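## Task

Take the cooling block sitting in deck slot D1 and set it into the empty place in the drawer of cooler COLD, lying flat and held within that place's locators, with all 5 of its loose tubes back in the same bores they began in. Then push the drawer fully shut (COLD's lamp stays on until it is). The block already in the drawer has to stay flat in its place with every tube in its bore, and plate P1 must remain on D2 just as it is. Nothing may count on the robot holding it at the end; release everything and move the grippers away.

## Robot and tools

ROBOT. Two identical six-joint arms with parallel grippers, named left_arm and right_arm. The names do not refer to image sides. In the scene frame the origin sits on the table top between the arms, +z is up, +x reaches out over the table, and left_arm is on the +y side. Base roots: left_arm at (+0.004, +0.314, 0) m, right_arm at (-0.035, -0.313, 0) m, both turned almost not at all about z. Either arm may be parked out of the way. D1 is the deck slot beside COLD and D2 is the next slot past D1. COLD is loose on the table: at the end it must be within about a finger's width of its start, upright and barely rotated.

GRIPPER. Fingers point along the gripper's +z axis and close along its y axis. The reported hand point (end_effector_position) lies between the finger pads, roughly 1 cm short of the tips. Printed hand positions can be off, more so when the arm is stretched far.

execute_actions. Argument actions is a list holding at most one item. Empty list: no command, just the current state (a look). An item with rows: rows is a list of 1 to 15 rows, steps is 1 to 15 (default 15); each step is 1/30 s, one row per step, and the final row repeats if rows run out. An item with only steps (up to 300): a wait with no new command, counted from the previous result; time spent replying is included. Optional pictures (true/false) controls whether camera images come back; by default they do.

ROW LAYOUT. Every row has exactly 14 numbers, both arms always included: left_arm waist, shoulder, elbow, wrist pitch, wrist yaw, wrist roll, opening; then right_arm in the same seven-number order. The six joint values are absolute target angles in radians (the same quantities printed under Joint positions), not offsets. Ranges per arm: waist -2.880 to 2.880, shoulder 0.000 to 3.142, elbow 0.000 to 3.019, wrist pitch -1.693 to 1.571, wrist yaw -1.571 to 1.571, wrist roll -2.094 to 2.094. The true stops may differ by up to 0.019 rad either way. A call is rejected, sending nothing, if any target is more than 0.019 rad beyond a stated end and also farther out than that joint's last reported angle. Targets past a real stop are clipped there, and a later result may note "joint sent to its limit"; its absence does not prove there is more room. Opening is an absolute value from -1 (closed) to +1 (fully open, pad gap 0.094 m).

MOTION. Speed is capped: each step the sent target stays within a fixed lead of the measured angle (waist 0.264, shoulder 0.32, elbow 0.276, wrist pitch 0.33, wrist yaw 0.186, wrist roll 0.522 rad), and if the targets would place a gripper over 70 mm from where it is, all that arm's targets are scaled back. Far goals therefore need several calls or waits. The arms keep heading to the last row while you think or wait, until everything has nearly stopped or a step is HELD; after that only a new action moves them further. A move of only a few mm may not shift the hand at all.

GRIPPING. grip_measured reports finger opening on the command scale; readings may carry a fixed error of about 1 mm per gripper. To keep hold, command an opening below grip_measured: roughly 0.03 lower grips firmly, a smaller gap grips gently. Pads push about 50 to 62 N at most, less on very thin parts, with a brief harder spike at contact.

RESULT LINES. The state line gives each arm's end_effector_position (m) and end_effector_quat_wxyz in the scene frame. Joint positions and Joint velocities list, per arm, the six joints (rad, rad/s) then the pad gap (m, m/s). "joint command not followed" means a clearance check altered or blocked some targets; the rest of the row still ran. HELD marks steps where all or part of your row was not sent. MOTOR HOT appears from 85 °C of holding load; at 100 °C an OVER-TEMPERATURE FAULT drops that arm until it cools, so avoid long loaded holds.

zoom_image: camera is cam_head_left or cam_head_right; region is [x0, y0, x1, y1] in pixels of that camera's latest full image (896x504, origin top left), no larger than 504 by 504. It gives a finer view and does not move anything.

read_manual: optional section, only "licences"; returns licence text, no motion.

finished_scene: scene is the number of the scene you are in. Call it only once the goal is met and stable, grippers open and clear.

CAMERAS. Two fixed head cameras with pinhole plus radial distortion and given calibration (K, T_world_to_cam mapping scene frame to camera frame); actual poses may deviate by a couple of degrees and several mm.

AVOID. Dropping or knocking anything off the table, arms striking or pressing on each other, slamming, hard impacts or very hard pushes, shoving COLD out of place, disturbing the block already in the drawer or P1, and letting tubes fall out of their bores. Brief outside tugs on held parts or nudges to loose items can occur; check afterwards.

Each tool is called as name(argument=value, ...) on one line, values as JSON.

## Session

execute_actions(actions=[])

Scene clock: 0.00 s of 10800.00 s.
left_arm: end_effector_position=(+0.5295, +0.3097, +0.4685) grip_measured=+1.000 end_effector_quat_wxyz=(+0.689, +0.005, +0.725, -0.005) | right_arm: end_effector_position=(+0.6064, -0.3346, +0.3831) grip_measured=+1.000 end_effector_quat_wxyz=(+0.475, +0.214, +0.849, +0.085)
Joint positions: left_arm=[-0.006  1.066  1.03  -0.014  0.012 -0.     0.094] | right_arm=[-0.095  1.472  1.473 -0.566  0.04   0.449  0.094]
Joint velocities: left_arm=[-0.024 -0.005 -0.007  0.002 -0.081 -0.022  0.   ] | right_arm=[-0.005 -0.015 -0.007  0.007  0.037 -0.022  0.   ]
Motor temperatures (°C, as the motors report them): left_arm=[17 17 19 21 19 21] | right_arm=[22 19 20 19 18 17]

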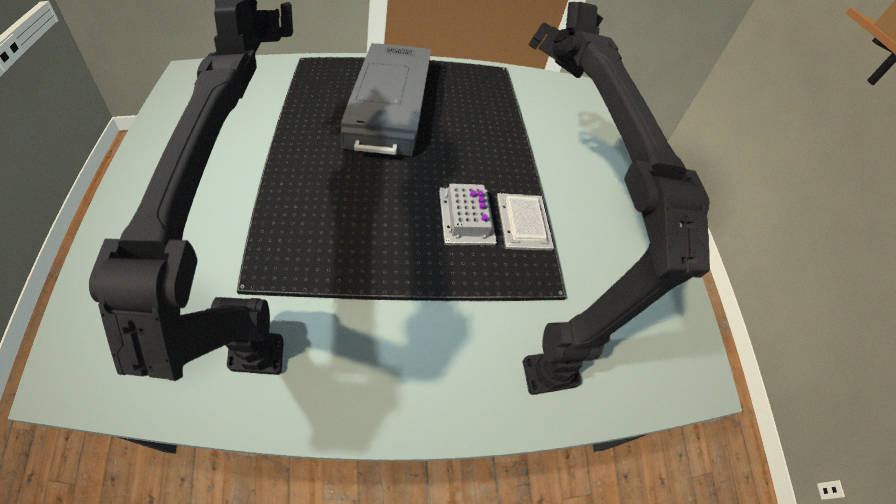

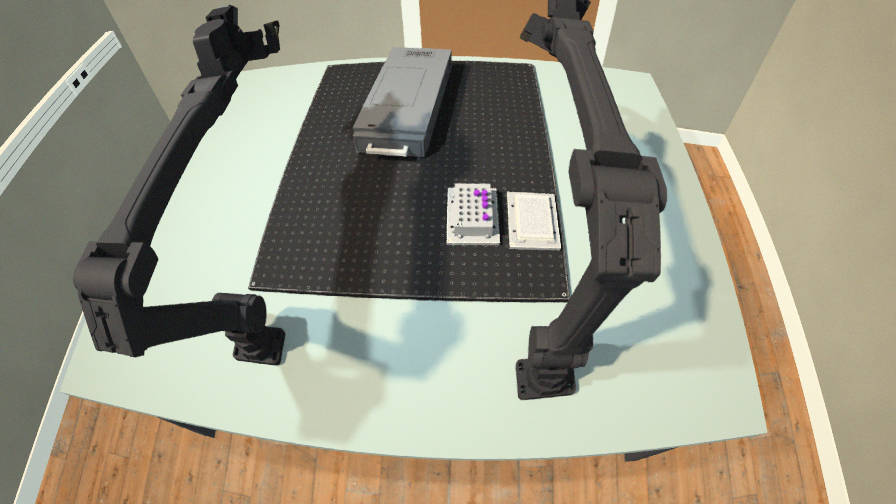

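zoom_image(camera="cam_head_left", region=[320, 90, 460, 170])

zoom_image(camera="cam_head_right", region=[330, 90, 470, 170])

zoom_image(camera="cam_head_left", region=[420, 175, 560, 255])

zoom_image(camera="cam_head_right", region=[420, 175, 560, 255])

Region (320, 90, 460, 170) of cam_head_left's 896x504 image, scaled by 3.600, with more detail than that image has; it fills the top 288 rows of this view, and the rest is white.

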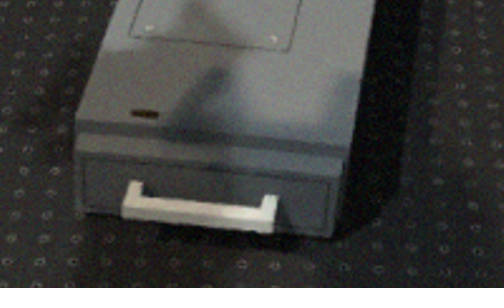

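Region (330, 90, 470, 170) of cam_head_right's 896x504 image, scaled by 3.600, with more detail than that image has; it fills the top 288 rows of this view, and the rest is white.

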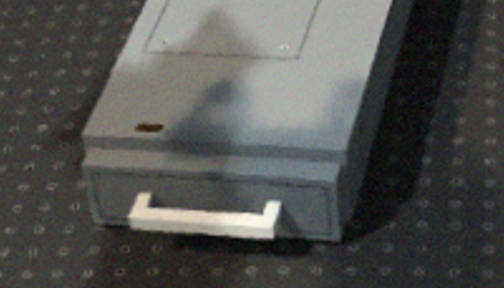

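Region (420, 175, 560, 255) of cam_head_left's 896x504 image, scaled by 3.600, with more detail than that image has; it fills the top 288 rows of this view, and the rest is white.

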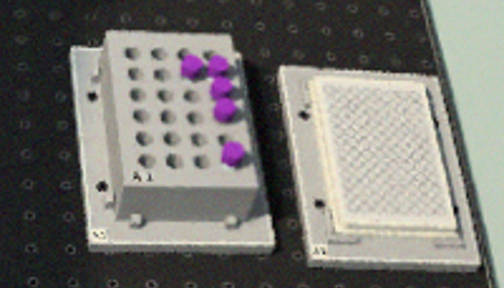

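Region (420, 175, 560, 255) of cam_head_right's 896x504 image, scaled by 3.600, with more detail than that image has; it fills the top 288 rows of this view, and the rest is white.

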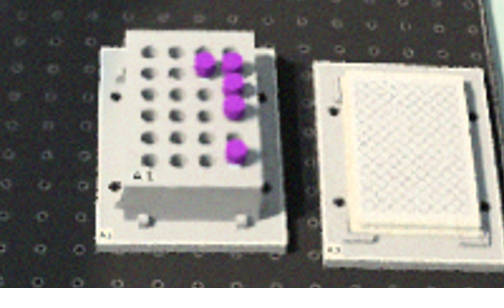

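execute_actions(actions=[{"rows":[[-0.424,1.705,1.309,-0.803,0,1.28,-0.2,0.323,1.465,1.177,-1.283,0,0.395,1]]}], pictures=false)

execute_actions(actions=[{"steps":30}])

Scene clock: 11.90 s of 10800.00 s.
left_arm: end_effector_position=(+0.5413, +0.0988, +0.1874) grip_measured=-0.197 end_effector_quat_wxyz=(+0.305, +0.457, +0.835, +0.037) | right_arm: end_effector_position=(+0.3864, -0.1708, +0.1645) grip_measured=+1.000 end_effector_quat_wxyz=(+0.056, +0.046, +0.997, +0.020)
Joint positions: left_arm=[-0.383  1.53   1.197 -0.615  0.     0.621  0.038] | right_arm=[ 0.255  1.462  1.182 -1.172  0.003  0.42   0.094]
Joint velocities: left_arm=[-0.464  1.411  0.388 -1.726  0.11   2.117  0.001] | right_arm=[ 1.148  0.005 -0.335 -1.648 -0.051 -0.256  0.   ]
Motor temperatures (°C, as the motors report them): left_arm=[17 17 23 21 19 21] | right_arm=[22 20 23 19 18 17]
Steps of this call (steps 1 to 90: nothing new was sent; then 8.40 s passed at rest; steps 91 to 105: all 15 steps of this action). Readings (joint positions):
91: left_arm=[-0.015 1.073 1.038 -0.041 0.005 0.033] | right_arm=[-0.091 1.471 1.465 -0.578 0.038 0.447]
92: left_arm=[-0.033 1.088 1.059 -0.082 0.002 0.072] | right_arm=[-0.085 1.464 1.448 -0.601 0.035 0.446]
94: left_arm=[-0.091 1.139 1.103 -0.158 0.000 0.147] | right_arm=[-0.062 1.455 1.400 -0.655 0.030 0.444]
98: left_arm=[-0.220 1.258 1.151 -0.296 0.000 0.288] | right_arm=[0.019 1.455 1.298 -0.793 0.019 0.438]
105: the state above

Scene clock: 12.90 s of 10800.00 s.
left_arm: end_effector_position=(+0.5150, +0.0799, +0.0895) grip_measured=-0.197 end_effector_quat_wxyz=(+0.142, +0.741, +0.654, +0.063) | right_arm: end_effector_position=(+0.3425, -0.1492, +0.1537) grip_measured=+1.000 end_effector_quat_wxyz=(-0.004, -0.003, +1.000, -0.001)
Joint positions: left_arm=[-0.431  1.72   1.255 -0.794  0.     1.267  0.038] | right_arm=[ 0.337  1.464  1.158 -1.273 -0.002  0.403  0.094]
Joint velocities: left_arm=[-0.015 -0.005 -0.012  0.012 -0.007 -0.022  0.   ] | right_arm=[-0.005 -0.024  0.002 -0.012  0.051 -0.125  0.   ]
Motor temperatures (°C, as the motors report them): left_arm=[17 17 23 21 19 21] | right_arm=[22 20 23 19 18 17]
Steps of this call (steps 1 to 30: the robot went on to your last target). Readings (joint positions):
1: left_arm=[-0.398 1.580 1.214 -0.676 0.000 0.718] | right_arm=[0.291 1.463 1.171 -1.217 -0.000 0.416]
2: left_arm=[-0.410 1.630 1.230 -0.722 0.000 0.817] | right_arm=[0.322 1.463 1.163 -1.244 -0.002 0.412]
4: left_arm=[-0.429 1.708 1.240 -0.765 0.000 0.980] | right_arm=[0.353 1.464 1.158 -1.268 -0.003 0.408]
8: left_arm=[-0.434 1.758 1.240 -0.793 0.000 1.151] | right_arm=[0.346 1.464 1.158 -1.272 -0.003 0.404]
30: the state above

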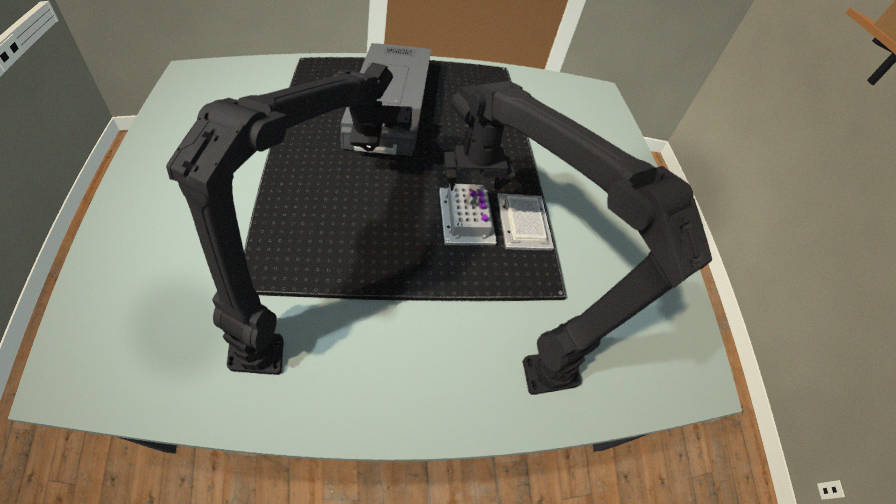

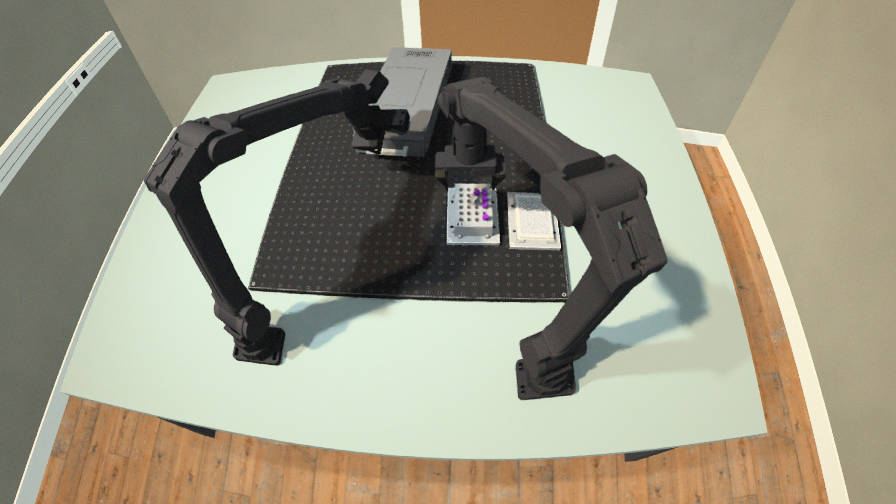

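execute_actions(actions=[{"rows":[[-0.424,1.72,1.33,-0.803,0,1.28,-0.2,0.323,1.475,1.16,-1.255,0,0.395,1],[-0.424,1.73,1.345,-0.803,0,1.28,-0.2,0.323,1.48,1.15,-1.235,0,0.395,1],[-0.424,1.74,1.36,-0.81,0,1.28,-0.2,0.323,1.49,1.135,-1.21,0,0.395,1],[-0.424,1.75,1.37,-0.81,0,1.28,-0.2,0.323,1.5,1.125,-1.19,0,0.395,1],[-0.424,1.76,1.38,-0.81,0,1.28,-0.2,0.323,1.505,1.115,-1.165,0,0.395,1],[-0.424,1.77,1.39,-0.81,0,1.28,-0.2,0.323,1.51,1.105,-1.145,0,0.395,1],[-0.424,1.775,1.39,-0.81,0,1.28,-0.2,0.323,1.517,1.096,-1.13,0,0.395,1]]}], pictures=false)

execute_actions(actions=[{"steps":10}])

zoom_image(camera="cam_head_right", region=[340, 90, 520, 250])

zoom_image(camera="cam_head_left", region=[340, 90, 520, 250])

Scene clock: 19.27 s of 10800.00 s.
left_arm: end_effector_position=(+0.5445, +0.0665, +0.1160) grip_measured=-0.197 end_effector_quat_wxyz=(+0.170, +0.737, +0.650, +0.076) | right_arm: end_effector_position=(+0.3460, -0.1477, +0.1060) grip_measured=+1.000 end_effector_quat_wxyz=(-0.003, -0.004, +1.000, -0.000)
Joint positions: left_arm=[-0.431  1.739  1.342 -0.799  0.     1.268  0.038] | right_arm=[ 0.337  1.519  1.086 -1.144 -0.002  0.402  0.094]
Joint velocities: left_arm=[-0.005  0.024  0.012  0.002 -0.022  0.007 -0.001] | right_arm=[-0.005 -0.015 -0.007  0.042  0.051 -0.066  0.   ]
Motor temperatures (°C, as the motors report them): left_arm=[17 18 24 21 19 21] | right_arm=[22 20 24 19 18 17]
Steps of this call (steps 1 to 15: the robot went on to your last target; steps 16 to 90: nothing new was sent; then 2.87 s passed at rest; steps 91 to 105: all 15 steps of this action). Readings (joint positions):
91: left_arm=[-0.431 1.720 1.256 -0.794 0.000 1.268] | right_arm=[0.337 1.464 1.158 -1.272 -0.002 0.402]
92: left_arm=[-0.431 1.720 1.259 -0.794 0.000 1.268] | right_arm=[0.337 1.464 1.157 -1.266 -0.002 0.402]
94: left_arm=[-0.431 1.721 1.274 -0.798 0.000 1.268] | right_arm=[0.337 1.465 1.146 -1.235 -0.002 0.402]
98: left_arm=[-0.431 1.732 1.328 -0.799 0.000 1.268] | right_arm=[0.337 1.488 1.108 -1.161 -0.002 0.402]
105: the state above

Scene clock: 19.60 s of 10800.00 s.
left_arm: end_effector_position=(+0.5444, +0.0665, +0.1131) grip_measured=-0.197 end_effector_quat_wxyz=(+0.168, +0.737, +0.650, +0.075) | right_arm: end_effector_position=(+0.3464, -0.1475, +0.1060) grip_measured=+1.000 end_effector_quat_wxyz=(-0.003, -0.004, +1.000, -0.000)
Joint positions: left_arm=[-0.431  1.744  1.342 -0.799  0.     1.268  0.038] | right_arm=[ 0.337  1.519  1.086 -1.142 -0.002  0.402  0.094]
Joint velocities: left_arm=[-0.015 -0.015  0.002  0.012  0.022  0.022  0.001] | right_arm=[-0.015 -0.024 -0.012  0.007 -0.066 -0.022  0.   ]
Motor temperatures (°C, as the motors report them): left_arm=[17 18 24 21 19 21] | right_arm=[22 20 24 19 18 17]
Steps of this call (steps 1 to 10: the robot went on to your last target). Readings (joint positions):
1: left_arm=[-0.431 1.740 1.342 -0.799 0.000 1.268] | right_arm=[0.337 1.519 1.086 -1.143 -0.002 0.402]
2: left_arm=[-0.431 1.742 1.342 -0.799 0.000 1.268] | right_arm=[0.337 1.519 1.086 -1.142 -0.002 0.402]
4: left_arm=[-0.431 1.743 1.342 -0.799 0.000 1.268] | right_arm=[0.337 1.519 1.086 -1.142 -0.002 0.402]
8: left_arm=[-0.431 1.744 1.342 -0.799 0.000 1.268] | right_arm=[0.337 1.519 1.086 -1.142 -0.002 0.402]
10: the state above

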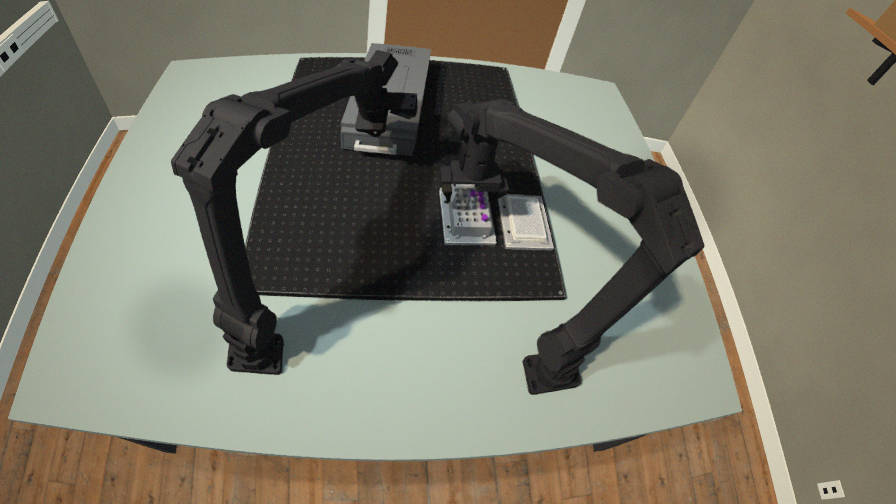

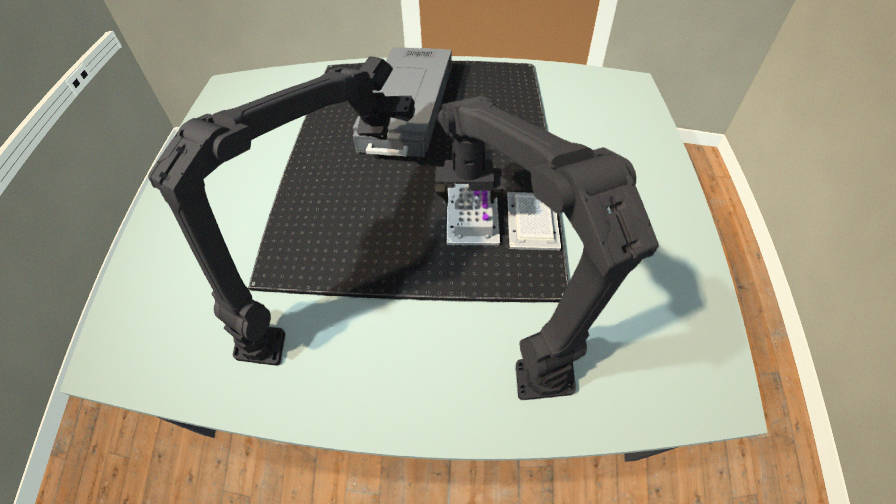

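Region (340, 90, 520, 250) of cam_head_right's 896x504 image, scaled by 2.800, with more detail than that image has.

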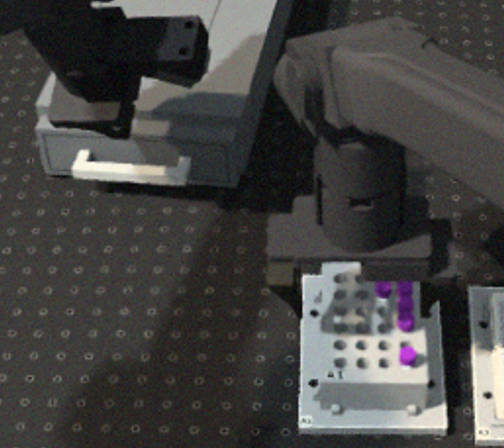

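Region (340, 90, 520, 250) of cam_head_left's 896x504 image, scaled by 2.800, with more detail than that image has.

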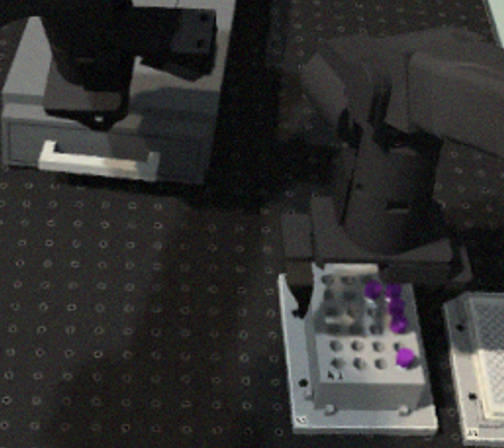

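execute_actions(actions=[{"rows":[[-0.424,1.79,1.39,-0.81,0,1.28,-0.2,0.31,1.53,1.11,-1.12,0,0.37,1],[-0.424,1.80,1.39,-0.81,0,1.28,-0.2,0.30,1.54,1.12,-1.11,0,0.36,1],[-0.424,1.81,1.39,-0.81,0,1.28,-0.2,0.29,1.555,1.13,-1.1,0,0.36,1],[-0.424,1.825,1.39,-0.81,0,1.28,-0.2,0.285,1.575,1.135,-1.09,0,0.36,1]]}], pictures=false)

execute_actions(actions=[])

zoom_image(camera="cam_head_right", region=[340, 90, 520, 250])

zoom_image(camera="cam_head_left", region=[340, 90, 520, 250])

Scene clock: 24.57 s of 10800.00 s.
left_arm: end_effector_position=(+0.5429, +0.0673, +0.0779) grip_measured=-0.197 end_effector_quat_wxyz=(+0.140, +0.742, +0.653, +0.063) | right_arm: end_effector_position=(+0.3632, -0.1601, +0.0866) grip_measured=+1.000 end_effector_quat_wxyz=(-0.006, +0.001, +1.000, -0.001)
Joint positions: left_arm=[-0.431  1.806  1.343 -0.799 -0.     1.269  0.038] | right_arm=[ 0.294  1.573  1.092 -1.102 -0.002  0.369  0.094]
Joint velocities: left_arm=[ 0.005  0.005 -0.012 -0.002  0.051 -0.007 -0.   ] | right_arm=[-0.005 -0.015 -0.002  0.007  0.066  0.022  0.   ]
Motor temperatures (°C, as the motors report them): left_arm=[17 18 25 21 19 21] | right_arm=[22 20 24 19 18 17]
Steps of this call (steps 1 to 15: the robot went on to your last target; steps 16 to 90: nothing new was sent; then 1.47 s passed at rest; steps 91 to 105: all 15 steps of this action). Readings (joint positions):
91: left_arm=[-0.431 1.745 1.342 -0.799 0.000 1.268] | right_arm=[0.336 1.519 1.086 -1.140 -0.002 0.398]
92: left_arm=[-0.431 1.747 1.342 -0.799 0.000 1.268] | right_arm=[0.335 1.520 1.086 -1.136 -0.002 0.392]
94: left_arm=[-0.431 1.756 1.342 -0.799 0.000 1.268] | right_arm=[0.325 1.527 1.087 -1.121 -0.002 0.383]
98: left_arm=[-0.431 1.788 1.342 -0.799 0.000 1.268] | right_arm=[0.300 1.560 1.092 -1.102 -0.002 0.374]
105: the state above

Scene clock: 24.57 s of 10800.00 s.
left_arm: end_effector_position=(+0.5429, +0.0673, +0.0779) grip_measured=-0.197 end_effector_quat_wxyz=(+0.140, +0.742, +0.653, +0.063) | right_arm: end_effector_position=(+0.3632, -0.1601, +0.0866) grip_measured=+1.000 end_effector_quat_wxyz=(-0.006, +0.001, +1.000, -0.001)
Joint positions: left_arm=[-0.431  1.806  1.343 -0.799 -0.     1.269  0.038] | right_arm=[ 0.294  1.573  1.092 -1.102 -0.002  0.369  0.094]
Joint velocities: left_arm=[ 0.005  0.005 -0.012 -0.002  0.051 -0.007 -0.   ] | right_arm=[-0.005 -0.015 -0.002  0.007  0.066  0.022  0.   ]
Motor temperatures (°C, as the motors report them): left_arm=[17 18 25 21 19 21] | right_arm=[22 20 24 19 18 17]

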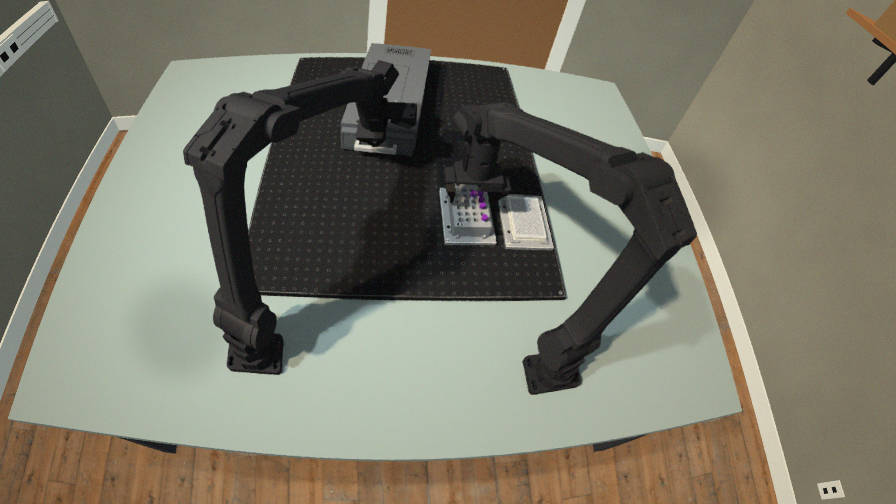

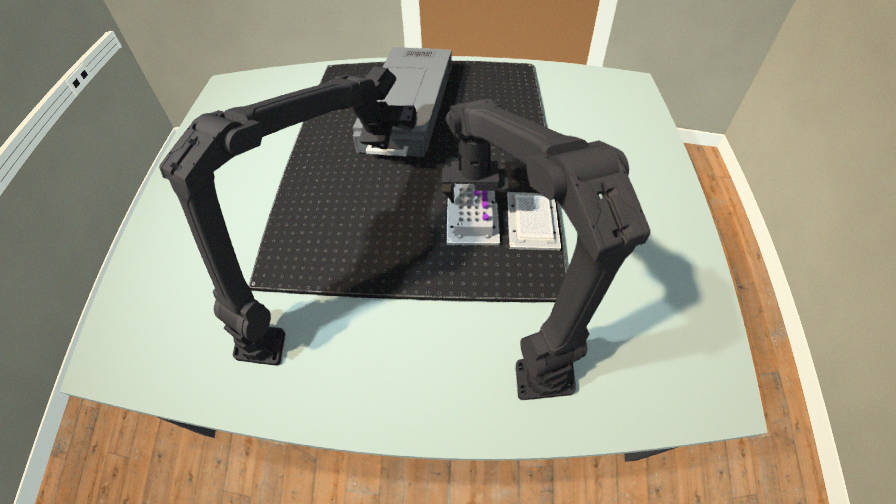

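Region (340, 90, 520, 250) of cam_head_right's 896x504 image, scaled by 2.800, with more detail than that image has.

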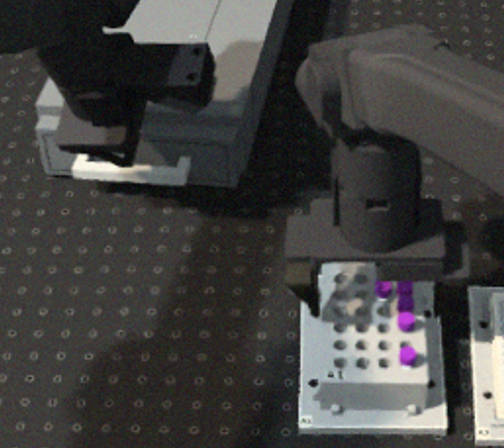

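Region (340, 90, 520, 250) of cam_head_left's 896x504 image, scaled by 2.800, with more detail than that image has.

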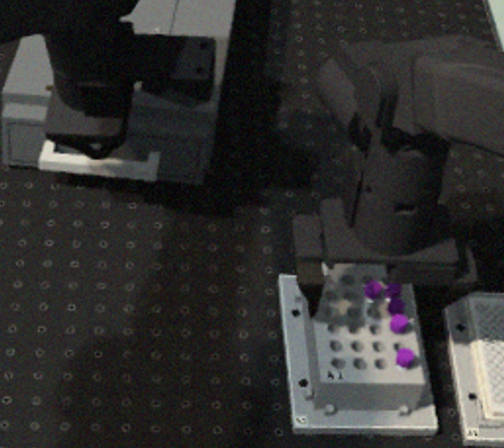

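execute_actions(actions=[{"rows":[[-0.424,1.835,1.39,-0.79,0,1.28,-0.2,0.305,1.58,1.10,-1.08,0,0.36,1],[-0.424,1.845,1.39,-0.78,0,1.28,-0.2,0.305,1.59,1.09,-1.06,0,0.36,1],[-0.424,1.855,1.39,-0.78,0,1.28,-0.2,0.305,1.60,1.08,-1.04,0,0.36,1],[-0.424,1.865,1.39,-0.77,0,1.28,-0.2,0.305,1.61,1.07,-1.02,0,0.36,1],[-0.424,1.875,1.39,-0.77,0,1.28,-0.2,0.305,1.617,1.062,-1.005,0,0.36,1]]}])

zoom_image(camera="cam_head_right", region=[340, 90, 520, 250])

zoom_image(camera="cam_head_left", region=[340, 90, 520, 250])

Scene clock: 27.97 s of 10800.00 s.
left_arm: end_effector_position=(+0.5467, +0.0656, +0.0763) grip_measured=-0.197 end_effector_quat_wxyz=(+0.144, +0.741, +0.653, +0.065) | right_arm: end_effector_position=(+0.3648, -0.1595, +0.0574) grip_measured=+1.000 end_effector_quat_wxyz=(-0.003, +0.000, +1.000, -0.000)
Joint positions: left_arm=[-0.431  1.814  1.347 -0.786 -0.     1.269  0.038] | right_arm=[ 0.294  1.614  1.055 -1.018 -0.002  0.367  0.094]
Joint velocities: left_arm=[-0.005  0.015  0.002  0.012 -0.051  0.007 -0.   ] | right_arm=[-0.024 -0.024 -0.002  0.056  0.022  0.007  0.   ]
Motor temperatures (°C, as the motors report them): left_arm=[17 18 25 21 19 21] | right_arm=[22 20 24 19 18 17]
Steps of this call (steps 1 to 15: the robot went on to your last target; steps 16 to 87: nothing new was sent; steps 88 to 102: all 15 steps of this action). Readings (joint positions):
88: left_arm=[-0.431 1.806 1.343 -0.799 -0.000 1.269] | right_arm=[0.294 1.573 1.092 -1.100 -0.002 0.368]
89: left_arm=[-0.431 1.807 1.343 -0.799 -0.000 1.269] | right_arm=[0.294 1.573 1.091 -1.093 -0.002 0.368]
91: left_arm=[-0.431 1.809 1.343 -0.797 -0.000 1.269] | right_arm=[0.294 1.576 1.085 -1.064 -0.002 0.368]
95: left_arm=[-0.431 1.813 1.346 -0.788 -0.000 1.269] | right_arm=[0.294 1.597 1.065 -1.022 -0.002 0.367]
102: the state above

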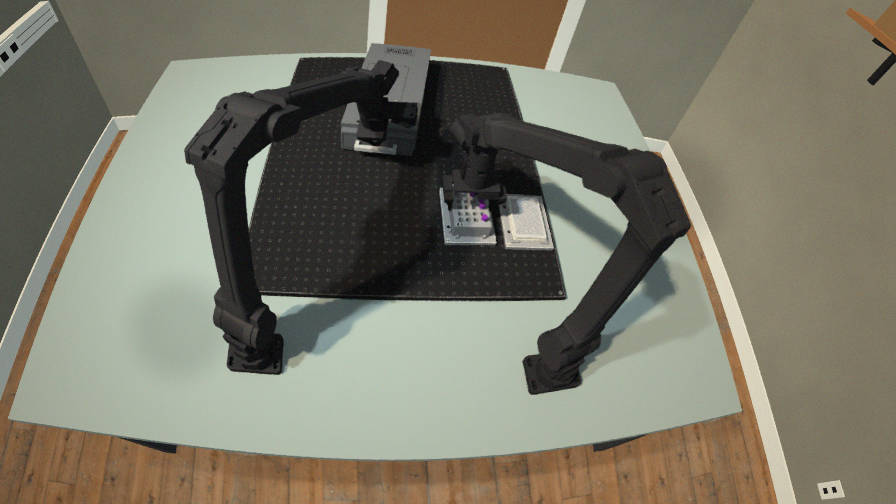

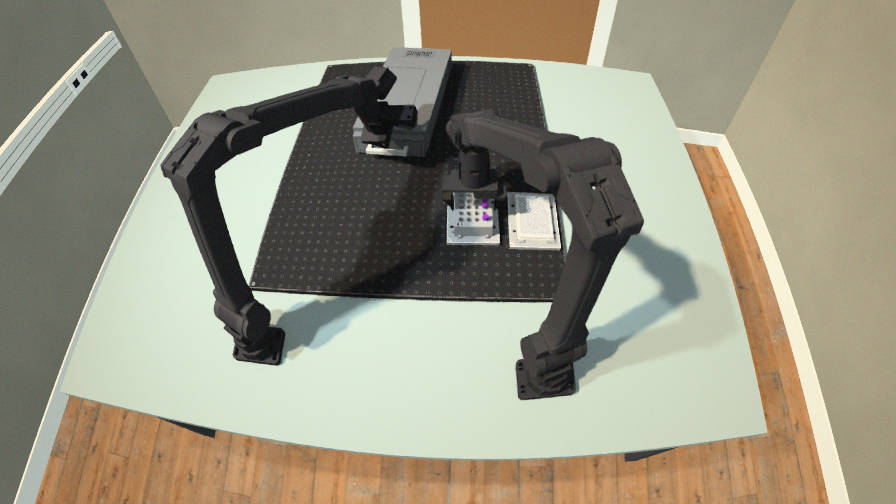

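Region (340, 90, 520, 250) of cam_head_right's 896x504 image, scaled by 2.800, with more detail than that image has.

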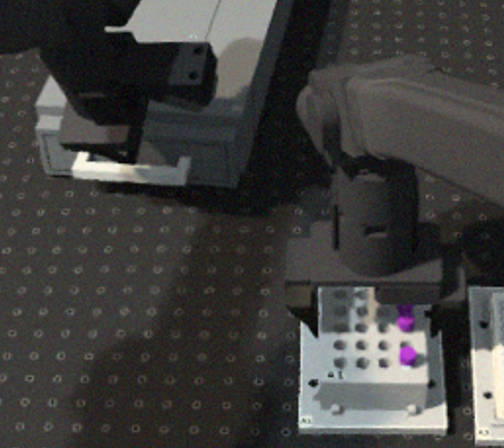

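Region (340, 90, 520, 250) of cam_head_left's 896x504 image, scaled by 2.800, with more detail than that image has.

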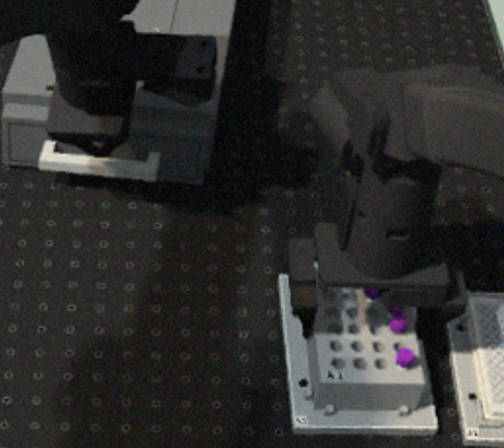

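execute_actions(actions=[{"rows":[[-0.424,1.77,1.37,-0.78,0,1.28,-0.2,0.295,1.617,1.062,-1.005,0,0.36,0.9],[-0.424,1.76,1.36,-0.78,0,1.28,-0.2,0.295,1.617,1.062,-1.005,0,0.36,0.85],[-0.424,1.76,1.35,-0.78,0,1.28,-0.2,0.295,1.617,1.062,-1.005,0,0.36,0.8],[-0.424,1.76,1.34,-0.78,0,1.28,-0.2,0.295,1.617,1.062,-1.005,0,0.36,0.8],[-0.424,1.77,1.32,-0.78,0,1.28,-0.2,0.295,1.617,1.062,-1.005,0,0.36,0.75],[-0.424,1.77,1.305,-0.78,0,1.28,-0.2,0.295,1.617,1.062,-1.005,0,0.36,0.7]]}])

Scene clock: 30.17 s of 10800.00 s.
left_arm: end_effector_position=(+0.5369, +0.0700, +0.0811) grip_measured=-0.197 end_effector_quat_wxyz=(+0.145, +0.741, +0.653, +0.065) | right_arm: end_effector_position=(+0.3652, -0.1578, +0.0574) grip_measured=+0.816 end_effector_quat_wxyz=(-0.003, -0.001, +1.000, +0.003)
Joint positions: left_arm=[-0.431  1.783  1.317 -0.786 -0.     1.269  0.038] | right_arm=[ 0.295  1.614  1.055 -1.014 -0.008  0.366  0.085]
Joint velocities: left_arm=[-0.005 -0.005  0.002  0.002 -0.007 -0.007 -0.001] | right_arm=[-0.015 -0.015 -0.007  0.002 -0.066 -0.037 -0.001]
Motor temperatures (°C, as the motors report them): left_arm=[17 18 25 21 19 21] | right_arm=[22 20 24 19 18 17]
Steps of this call (steps 1 to 15: the robot went on to your last target; steps 16 to 51: nothing new was sent; steps 52 to 66: all 15 steps of this action). Readings (joint positions):
52: left_arm=[-0.431 1.811 1.347 -0.786 -0.000 1.269] | right_arm=[0.294 1.614 1.055 -1.017 -0.002 0.367]
53: left_arm=[-0.431 1.808 1.347 -0.786 -0.000 1.269] | right_arm=[0.294 1.614 1.055 -1.016 -0.005 0.367]
55: left_arm=[-0.431 1.801 1.347 -0.786 -0.000 1.269] | right_arm=[0.295 1.614 1.055 -1.014 -0.008 0.367]
59: left_arm=[-0.431 1.784 1.329 -0.786 -0.000 1.269] | right_arm=[0.295 1.614 1.055 -1.014 -0.008 0.366]
66: the state above

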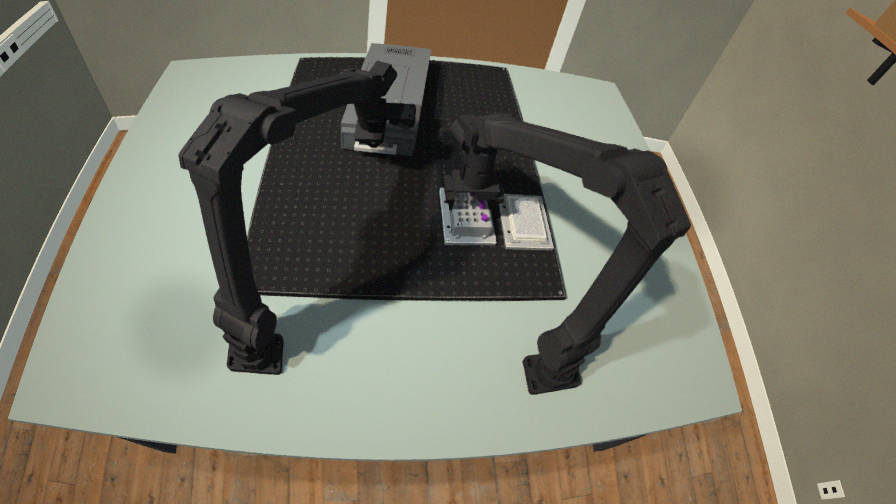

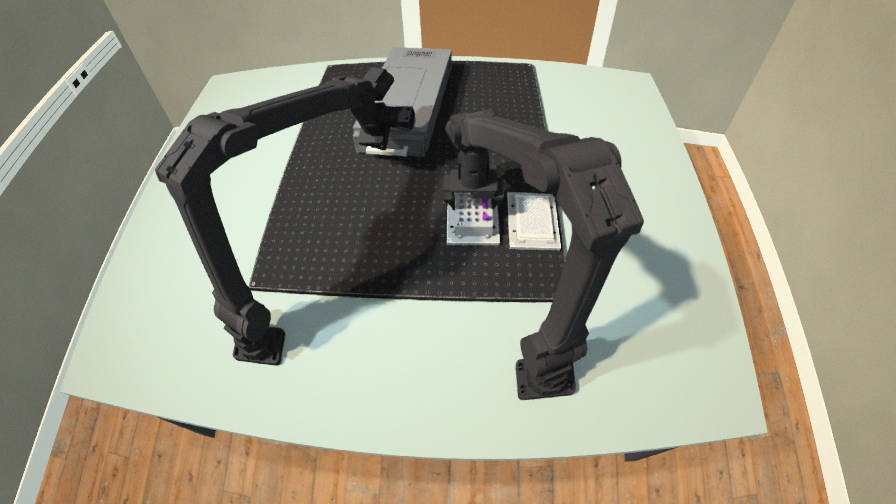

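execute_actions(actions=[{"rows":[[-0.424,1.78,1.275,-0.78,0,1.28,-0.2,0.295,1.617,1.062,-1.005,0,0.36,0.77]],"steps":10}], pictures=false)

execute_actions(actions=[{"rows":[[-0.424,1.835,1.29,-0.76,0,1.28,-0.2,0.295,1.617,1.062,-1.005,0,0.36,0.77]]}])

zoom_image(camera="cam_head_right", region=[340, 90, 460, 180])

Scene clock: 31.93 s of 10800.00 s.
left_arm: end_effector_position=(+0.5245, +0.0757, +0.0679) grip_measured=-0.197 end_effector_quat_wxyz=(+0.130, +0.743, +0.654, +0.058) | right_arm: end_effector_position=(+0.3652, -0.1578, +0.0574) grip_measured=+0.816 end_effector_quat_wxyz=(-0.003, -0.001, +1.000, +0.003)
Joint positions: left_arm=[-0.431  1.782  1.283 -0.786 -0.     1.269  0.038] | right_arm=[ 0.295  1.614  1.055 -1.014 -0.008  0.366  0.085]
Joint velocities: left_arm=[-0.015 -0.015 -0.002  0.002 -0.095  0.022 -0.   ] | right_arm=[-0.005 -0.005 -0.012  0.007 -0.022  0.037  0.001]
Motor temperatures (°C, as the motors report them): left_arm=[17 18 25 21 19 21] | right_arm=[22 20 24 19 18 17]
Steps of this call (steps 1 to 15: the robot went on to your last target; steps 16 to 43: nothing new was sent; steps 44 to 53: all 10 steps of this action). Readings (joint positions):
44: left_arm=[-0.431 1.783 1.313 -0.786 -0.000 1.269] | right_arm=[0.295 1.614 1.055 -1.014 -0.008 0.366]
45: left_arm=[-0.431 1.782 1.308 -0.786 -0.000 1.269] | right_arm=[0.295 1.614 1.055 -1.014 -0.008 0.366]
47: left_arm=[-0.431 1.782 1.295 -0.786 -0.000 1.269] | right_arm=[0.295 1.614 1.055 -1.014 -0.008 0.366]
51: left_arm=[-0.431 1.782 1.283 -0.786 -0.000 1.269] | right_arm=[0.295 1.614 1.055 -1.014 -0.008 0.366]
53: the state above

Scene clock: 32.43 s of 10800.00 s.
left_arm: end_effector_position=(+0.5248, +0.0756, +0.0538) grip_measured=-0.197 end_effector_quat_wxyz=(+0.122, +0.744, +0.655, +0.055) | right_arm: end_effector_position=(+0.3652, -0.1578, +0.0574) grip_measured=+0.816 end_effector_quat_wxyz=(-0.003, -0.001, +1.000, +0.003)
Joint positions: left_arm=[-0.431  1.809  1.283 -0.777 -0.     1.269  0.038] | right_arm=[ 0.295  1.614  1.055 -1.014 -0.008  0.366  0.085]
Joint velocities: left_arm=[-0.005 -0.015 -0.002  0.002  0.051 -0.037 -0.001] | right_arm=[-0.005  0.005 -0.007  0.012 -0.037  0.037 -0.   ]
Motor temperatures (°C, as the motors report them): left_arm=[17 18 24 21 19 21] | right_arm=[22 20 24 19 18 17]
Steps of this call (steps 1 to 15: all 15 steps of this action). Readings (joint positions):
1: left_arm=[-0.431 1.784 1.283 -0.784 -0.000 1.269] | right_arm=[0.295 1.614 1.055 -1.014 -0.008 0.366]
2: left_arm=[-0.431 1.786 1.283 -0.781 -0.000 1.269] | right_arm=[0.295 1.614 1.055 -1.014 -0.008 0.366]
4: left_arm=[-0.431 1.793 1.283 -0.778 -0.000 1.269] | right_arm=[0.295 1.614 1.055 -1.014 -0.008 0.366]
8: left_arm=[-0.431 1.806 1.283 -0.777 -0.000 1.269] | right_arm=[0.295 1.614 1.055 -1.014 -0.008 0.366]
15: the state above

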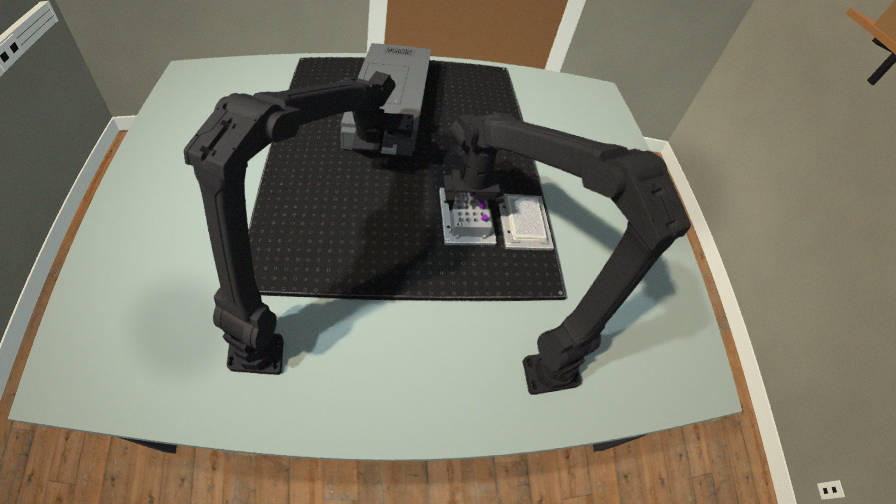

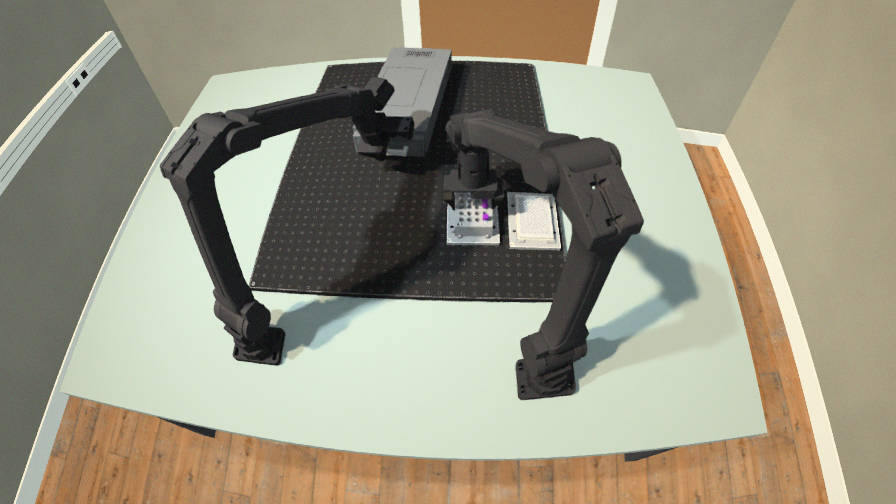

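Region (340, 90, 460, 180) of cam_head_right's 896x504 image, scaled by 4.200, with more detail than that image has; it fills the top 378 rows of this view, and the rest is white.

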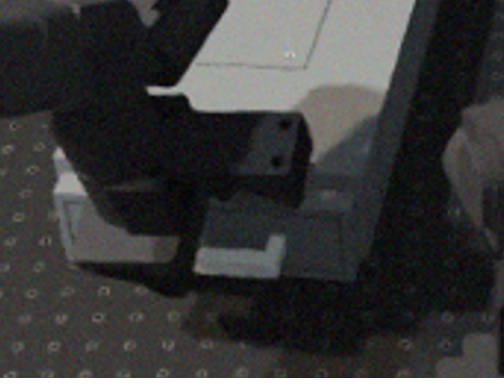

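execute_actions(actions=[{"rows":[[-0.44,1.80,1.27,-0.79,0,1.27,-0.2,0.295,1.617,1.062,-1.005,0,0.36,0.77],[-0.445,1.79,1.258,-0.797,0,1.26,-0.2,0.295,1.617,1.062,-1.005,0,0.36,0.77],[-0.45,1.78,1.245,-0.804,0,1.26,-0.2,0.295,1.617,1.062,-1.005,0,0.36,0.77],[-0.454,1.77,1.232,-0.812,0,1.25,-0.2,0.295,1.617,1.062,-1.005,0,0.36,0.77],[-0.459,1.76,1.219,-0.819,0,1.25,-0.2,0.295,1.617,1.062,-1.005,0,0.36,0.77],[-0.464,1.75,1.206,-0.827,0,1.24,-0.2,0.295,1.617,1.062,-1.005,0,0.36,0.77],[-0.469,1.74,1.193,-0.834,0,1.24,-0.2,0.295,1.617,1.062,-1.005,0,0.36,0.77],[-0.473,1.73,1.18,-0.842,0,1.23,-0.2,0.295,1.617,1.062,-1.005,0,0.36,0.77],[-0.478,1.72,1.167,-0.849,0,1.23,-0.2,0.295,1.617,1.062,-1.005,0,0.36,0.77],[-0.483,1.71,1.154,-0.857,0,1.22,-0.2,0.295,1.617,1.062,-1.005,0,0.36,0.77],[-0.488,1.70,1.141,-0.864,0,1.22,-0.2,0.295,1.617,1.062,-1.005,0,0.36,0.77],[-0.493,1.69,1.128,-0.872,0,1.21,-0.2,0.295,1.617,1.062,-1.005,0,0.36,0.77],[-0.498,1.68,1.115,-0.88,0,1.21,-0.2,0.295,1.617,1.062,-1.005,0,0.36,0.77],[-0.503,1.67,1.102,-0.887,0,1.2,-0.2,0.295,1.617,1.062,-1.005,0,0.36,0.77],[-0.507,1.66,1.09,-0.894,0,1.2,-0.2,0.295,1.617,1.062,-1.005,0,0.36,0.77]]}], pictures=false)

execute_actions(actions=[{"steps":8}])

Scene clock: 39.07 s of 10800.00 s.
left_arm: end_effector_position=(+0.4341, +0.0828, +0.0436) grip_measured=-0.197 end_effector_quat_wxyz=(+0.057, +0.757, +0.651, +0.023) | right_arm: end_effector_position=(+0.3652, -0.1578, +0.0574) grip_measured=+0.816 end_effector_quat_wxyz=(-0.003, -0.001, +1.000, +0.003)
Joint positions: left_arm=[-0.495  1.702  1.122 -0.868 -0.001  1.229  0.038] | right_arm=[ 0.295  1.614  1.055 -1.014 -0.008  0.366  0.085]
Joint velocities: left_arm=[-0.171 -0.239 -0.335 -0.217 -0.051 -0.125 -0.001] | right_arm=[-0.005  0.005  0.007  0.007 -0.051 -0.051  0.001]
Motor temperatures (°C, as the motors report them): left_arm=[17 19 24 21 19 21] | right_arm=[22 20 23 19 18 17]
Steps of this call (steps 1 to 15: the robot went on to your last target; steps 16 to 90: nothing new was sent; then 3.13 s passed at rest; steps 91 to 105: all 15 steps of this action). Readings (joint positions):
91: left_arm=[-0.431 1.809 1.283 -0.777 -0.000 1.269] | right_arm=[0.295 1.614 1.055 -1.014 -0.008 0.366]
92: left_arm=[-0.431 1.809 1.282 -0.778 -0.000 1.269] | right_arm=[0.295 1.614 1.055 -1.014 -0.008 0.366]
94: left_arm=[-0.434 1.805 1.274 -0.779 -0.003 1.269] | right_arm=[0.295 1.614 1.055 -1.014 -0.008 0.366]
98: left_arm=[-0.447 1.768 1.228 -0.804 -0.003 1.258] | right_arm=[0.295 1.614 1.055 -1.014 -0.008 0.366]
105: the state above

Scene clock: 39.33 s of 10800.00 s.
left_arm: end_effector_position=(+0.4197, +0.0843, +0.0438) grip_measured=-0.197 end_effector_quat_wxyz=(+0.048, +0.756, +0.652, +0.018) | right_arm: end_effector_position=(+0.3652, -0.1578, +0.0574) grip_measured=+0.816 end_effector_quat_wxyz=(-0.003, -0.001, +1.000, +0.003)
Joint positions: left_arm=[-0.507  1.682  1.097 -0.884 -0.001  1.215  0.038] | right_arm=[ 0.295  1.614  1.055 -1.014 -0.008  0.366  0.085]
Joint velocities: left_arm=[-0.015 -0.024  0.007  0.002  0.081 -0.095  0.001] | right_arm=[-0.024 -0.005  0.002 -0.002  0.007  0.037 -0.001]
Motor temperatures (°C, as the motors report them): left_arm=[17 19 24 21 19 21] | right_arm=[22 20 23 19 18 17]
Steps of this call (steps 1 to 8: the robot went on to your last target). Readings (joint positions):
1: left_arm=[-0.500 1.695 1.111 -0.874 -0.001 1.226] | right_arm=[0.295 1.614 1.055 -1.014 -0.008 0.366]
2: left_arm=[-0.504 1.689 1.103 -0.879 -0.001 1.223] | right_arm=[0.295 1.614 1.055 -1.014 -0.008 0.366]
4: left_arm=[-0.507 1.684 1.097 -0.884 -0.001 1.220] | right_arm=[0.295 1.614 1.055 -1.014 -0.008 0.366]
8: the state above

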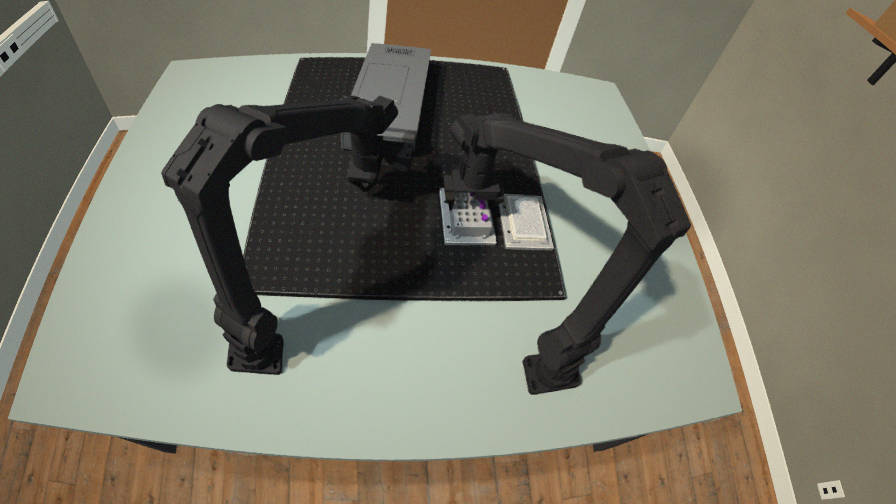

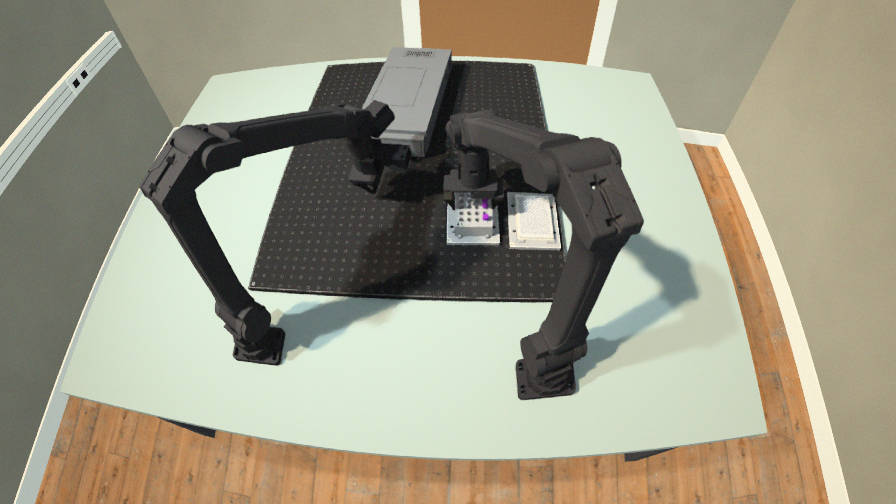

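execute_actions(actions=[{"rows":[[-0.49,1.68,1.16,-0.86,0,1.23,-0.2,0.295,1.617,1.062,-1.005,0,0.36,0.77],[-0.48,1.68,1.19,-0.86,0,1.24,-0.2,0.295,1.617,1.062,-1.005,0,0.36,0.77],[-0.47,1.68,1.22,-0.85,0,1.25,-0.2,0.295,1.617,1.062,-1.005,0,0.36,0.77],[-0.46,1.69,1.25,-0.84,0,1.26,-0.2,0.295,1.617,1.062,-1.005,0,0.36,0.77],[-0.45,1.7,1.28,-0.82,0,1.27,-0.2,0.295,1.617,1.062,-1.005,0,0.36,0.77],[-0.44,1.71,1.30,-0.8,0,1.28,-0.2,0.295,1.617,1.062,-1.005,0,0.36,0.77],[-0.43,1.72,1.32,-0.78,0,1.28,-0.2,0.295,1.617,1.062,-1.005,0,0.36,0.77],[-0.425,1.73,1.335,-0.76,0,1.28,-0.2,0.295,1.617,1.062,-1.005,0,0.36,0.77],[-0.425,1.75,1.335,-0.75,0,1.28,-0.2,0.295,1.617,1.062,-1.005,0,0.36,0.77]]}])

Scene clock: 43.17 s of 10800.00 s.
left_arm: end_effector_position=(+0.5440, +0.0746, +0.1222) grip_measured=-0.197 end_effector_quat_wxyz=(+0.187, +0.728, +0.654, +0.084) | right_arm: end_effector_position=(+0.3652, -0.1578, +0.0574) grip_measured=+0.816 end_effector_quat_wxyz=(-0.003, -0.001, +1.000, +0.003)
Joint positions: left_arm=[-0.42   1.707  1.306 -0.758 -0.001  1.262  0.038] | right_arm=[ 0.295  1.614  1.055 -1.014 -0.008  0.366  0.085]
Joint velocities: left_arm=[ 0.005 -0.024 -0.007 -0.017 -0.007  0.11  -0.001] | right_arm=[ 0.005  0.005 -0.002  0.007 -0.051 -0.095  0.   ]
Motor temperatures (°C, as the motors report them): left_arm=[17 19 24 21 19 21] | right_arm=[22 20 23 19 18 17]
Steps of this call (steps 1 to 30: the robot went on to your last target; steps 31 to 90: nothing new was sent; then 0.33 s passed at rest; steps 91 to 105: all 15 steps of this action). Readings (joint positions):
91: left_arm=[-0.507 1.682 1.098 -0.882 -0.001 1.213] | right_arm=[0.295 1.614 1.055 -1.014 -0.008 0.366]
92: left_arm=[-0.505 1.682 1.101 -0.882 -0.001 1.216] | right_arm=[0.295 1.614 1.055 -1.014 -0.008 0.366]
94: left_arm=[-0.495 1.682 1.120 -0.878 -0.001 1.226] | right_arm=[0.295 1.614 1.055 -1.014 -0.008 0.366]
98: left_arm=[-0.461 1.685 1.204 -0.829 -0.001 1.246] | right_arm=[0.295 1.614 1.055 -1.014 -0.008 0.366]
105: the state above

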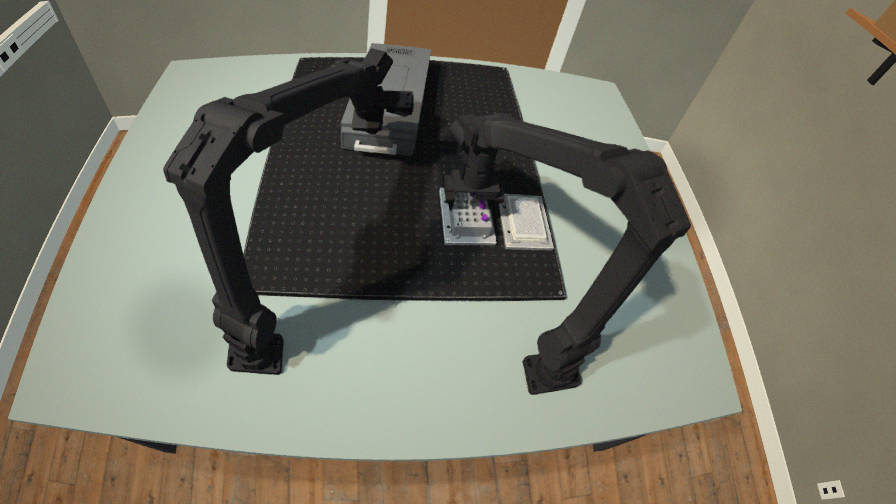

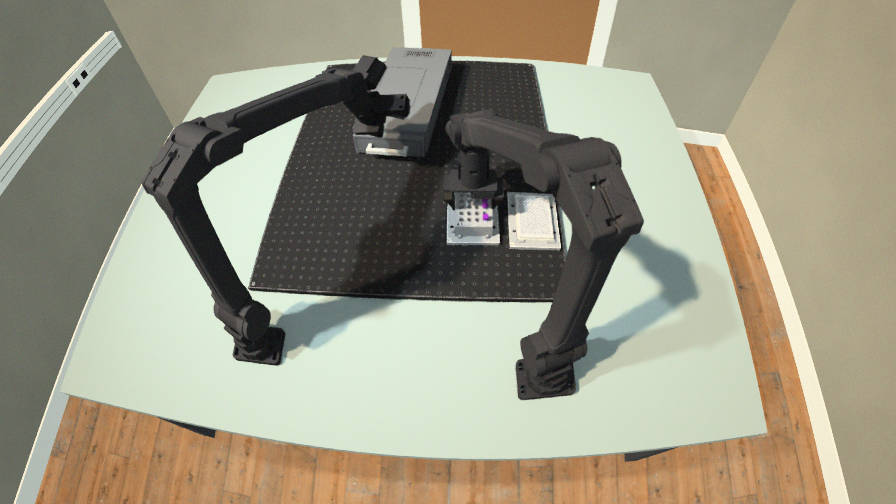

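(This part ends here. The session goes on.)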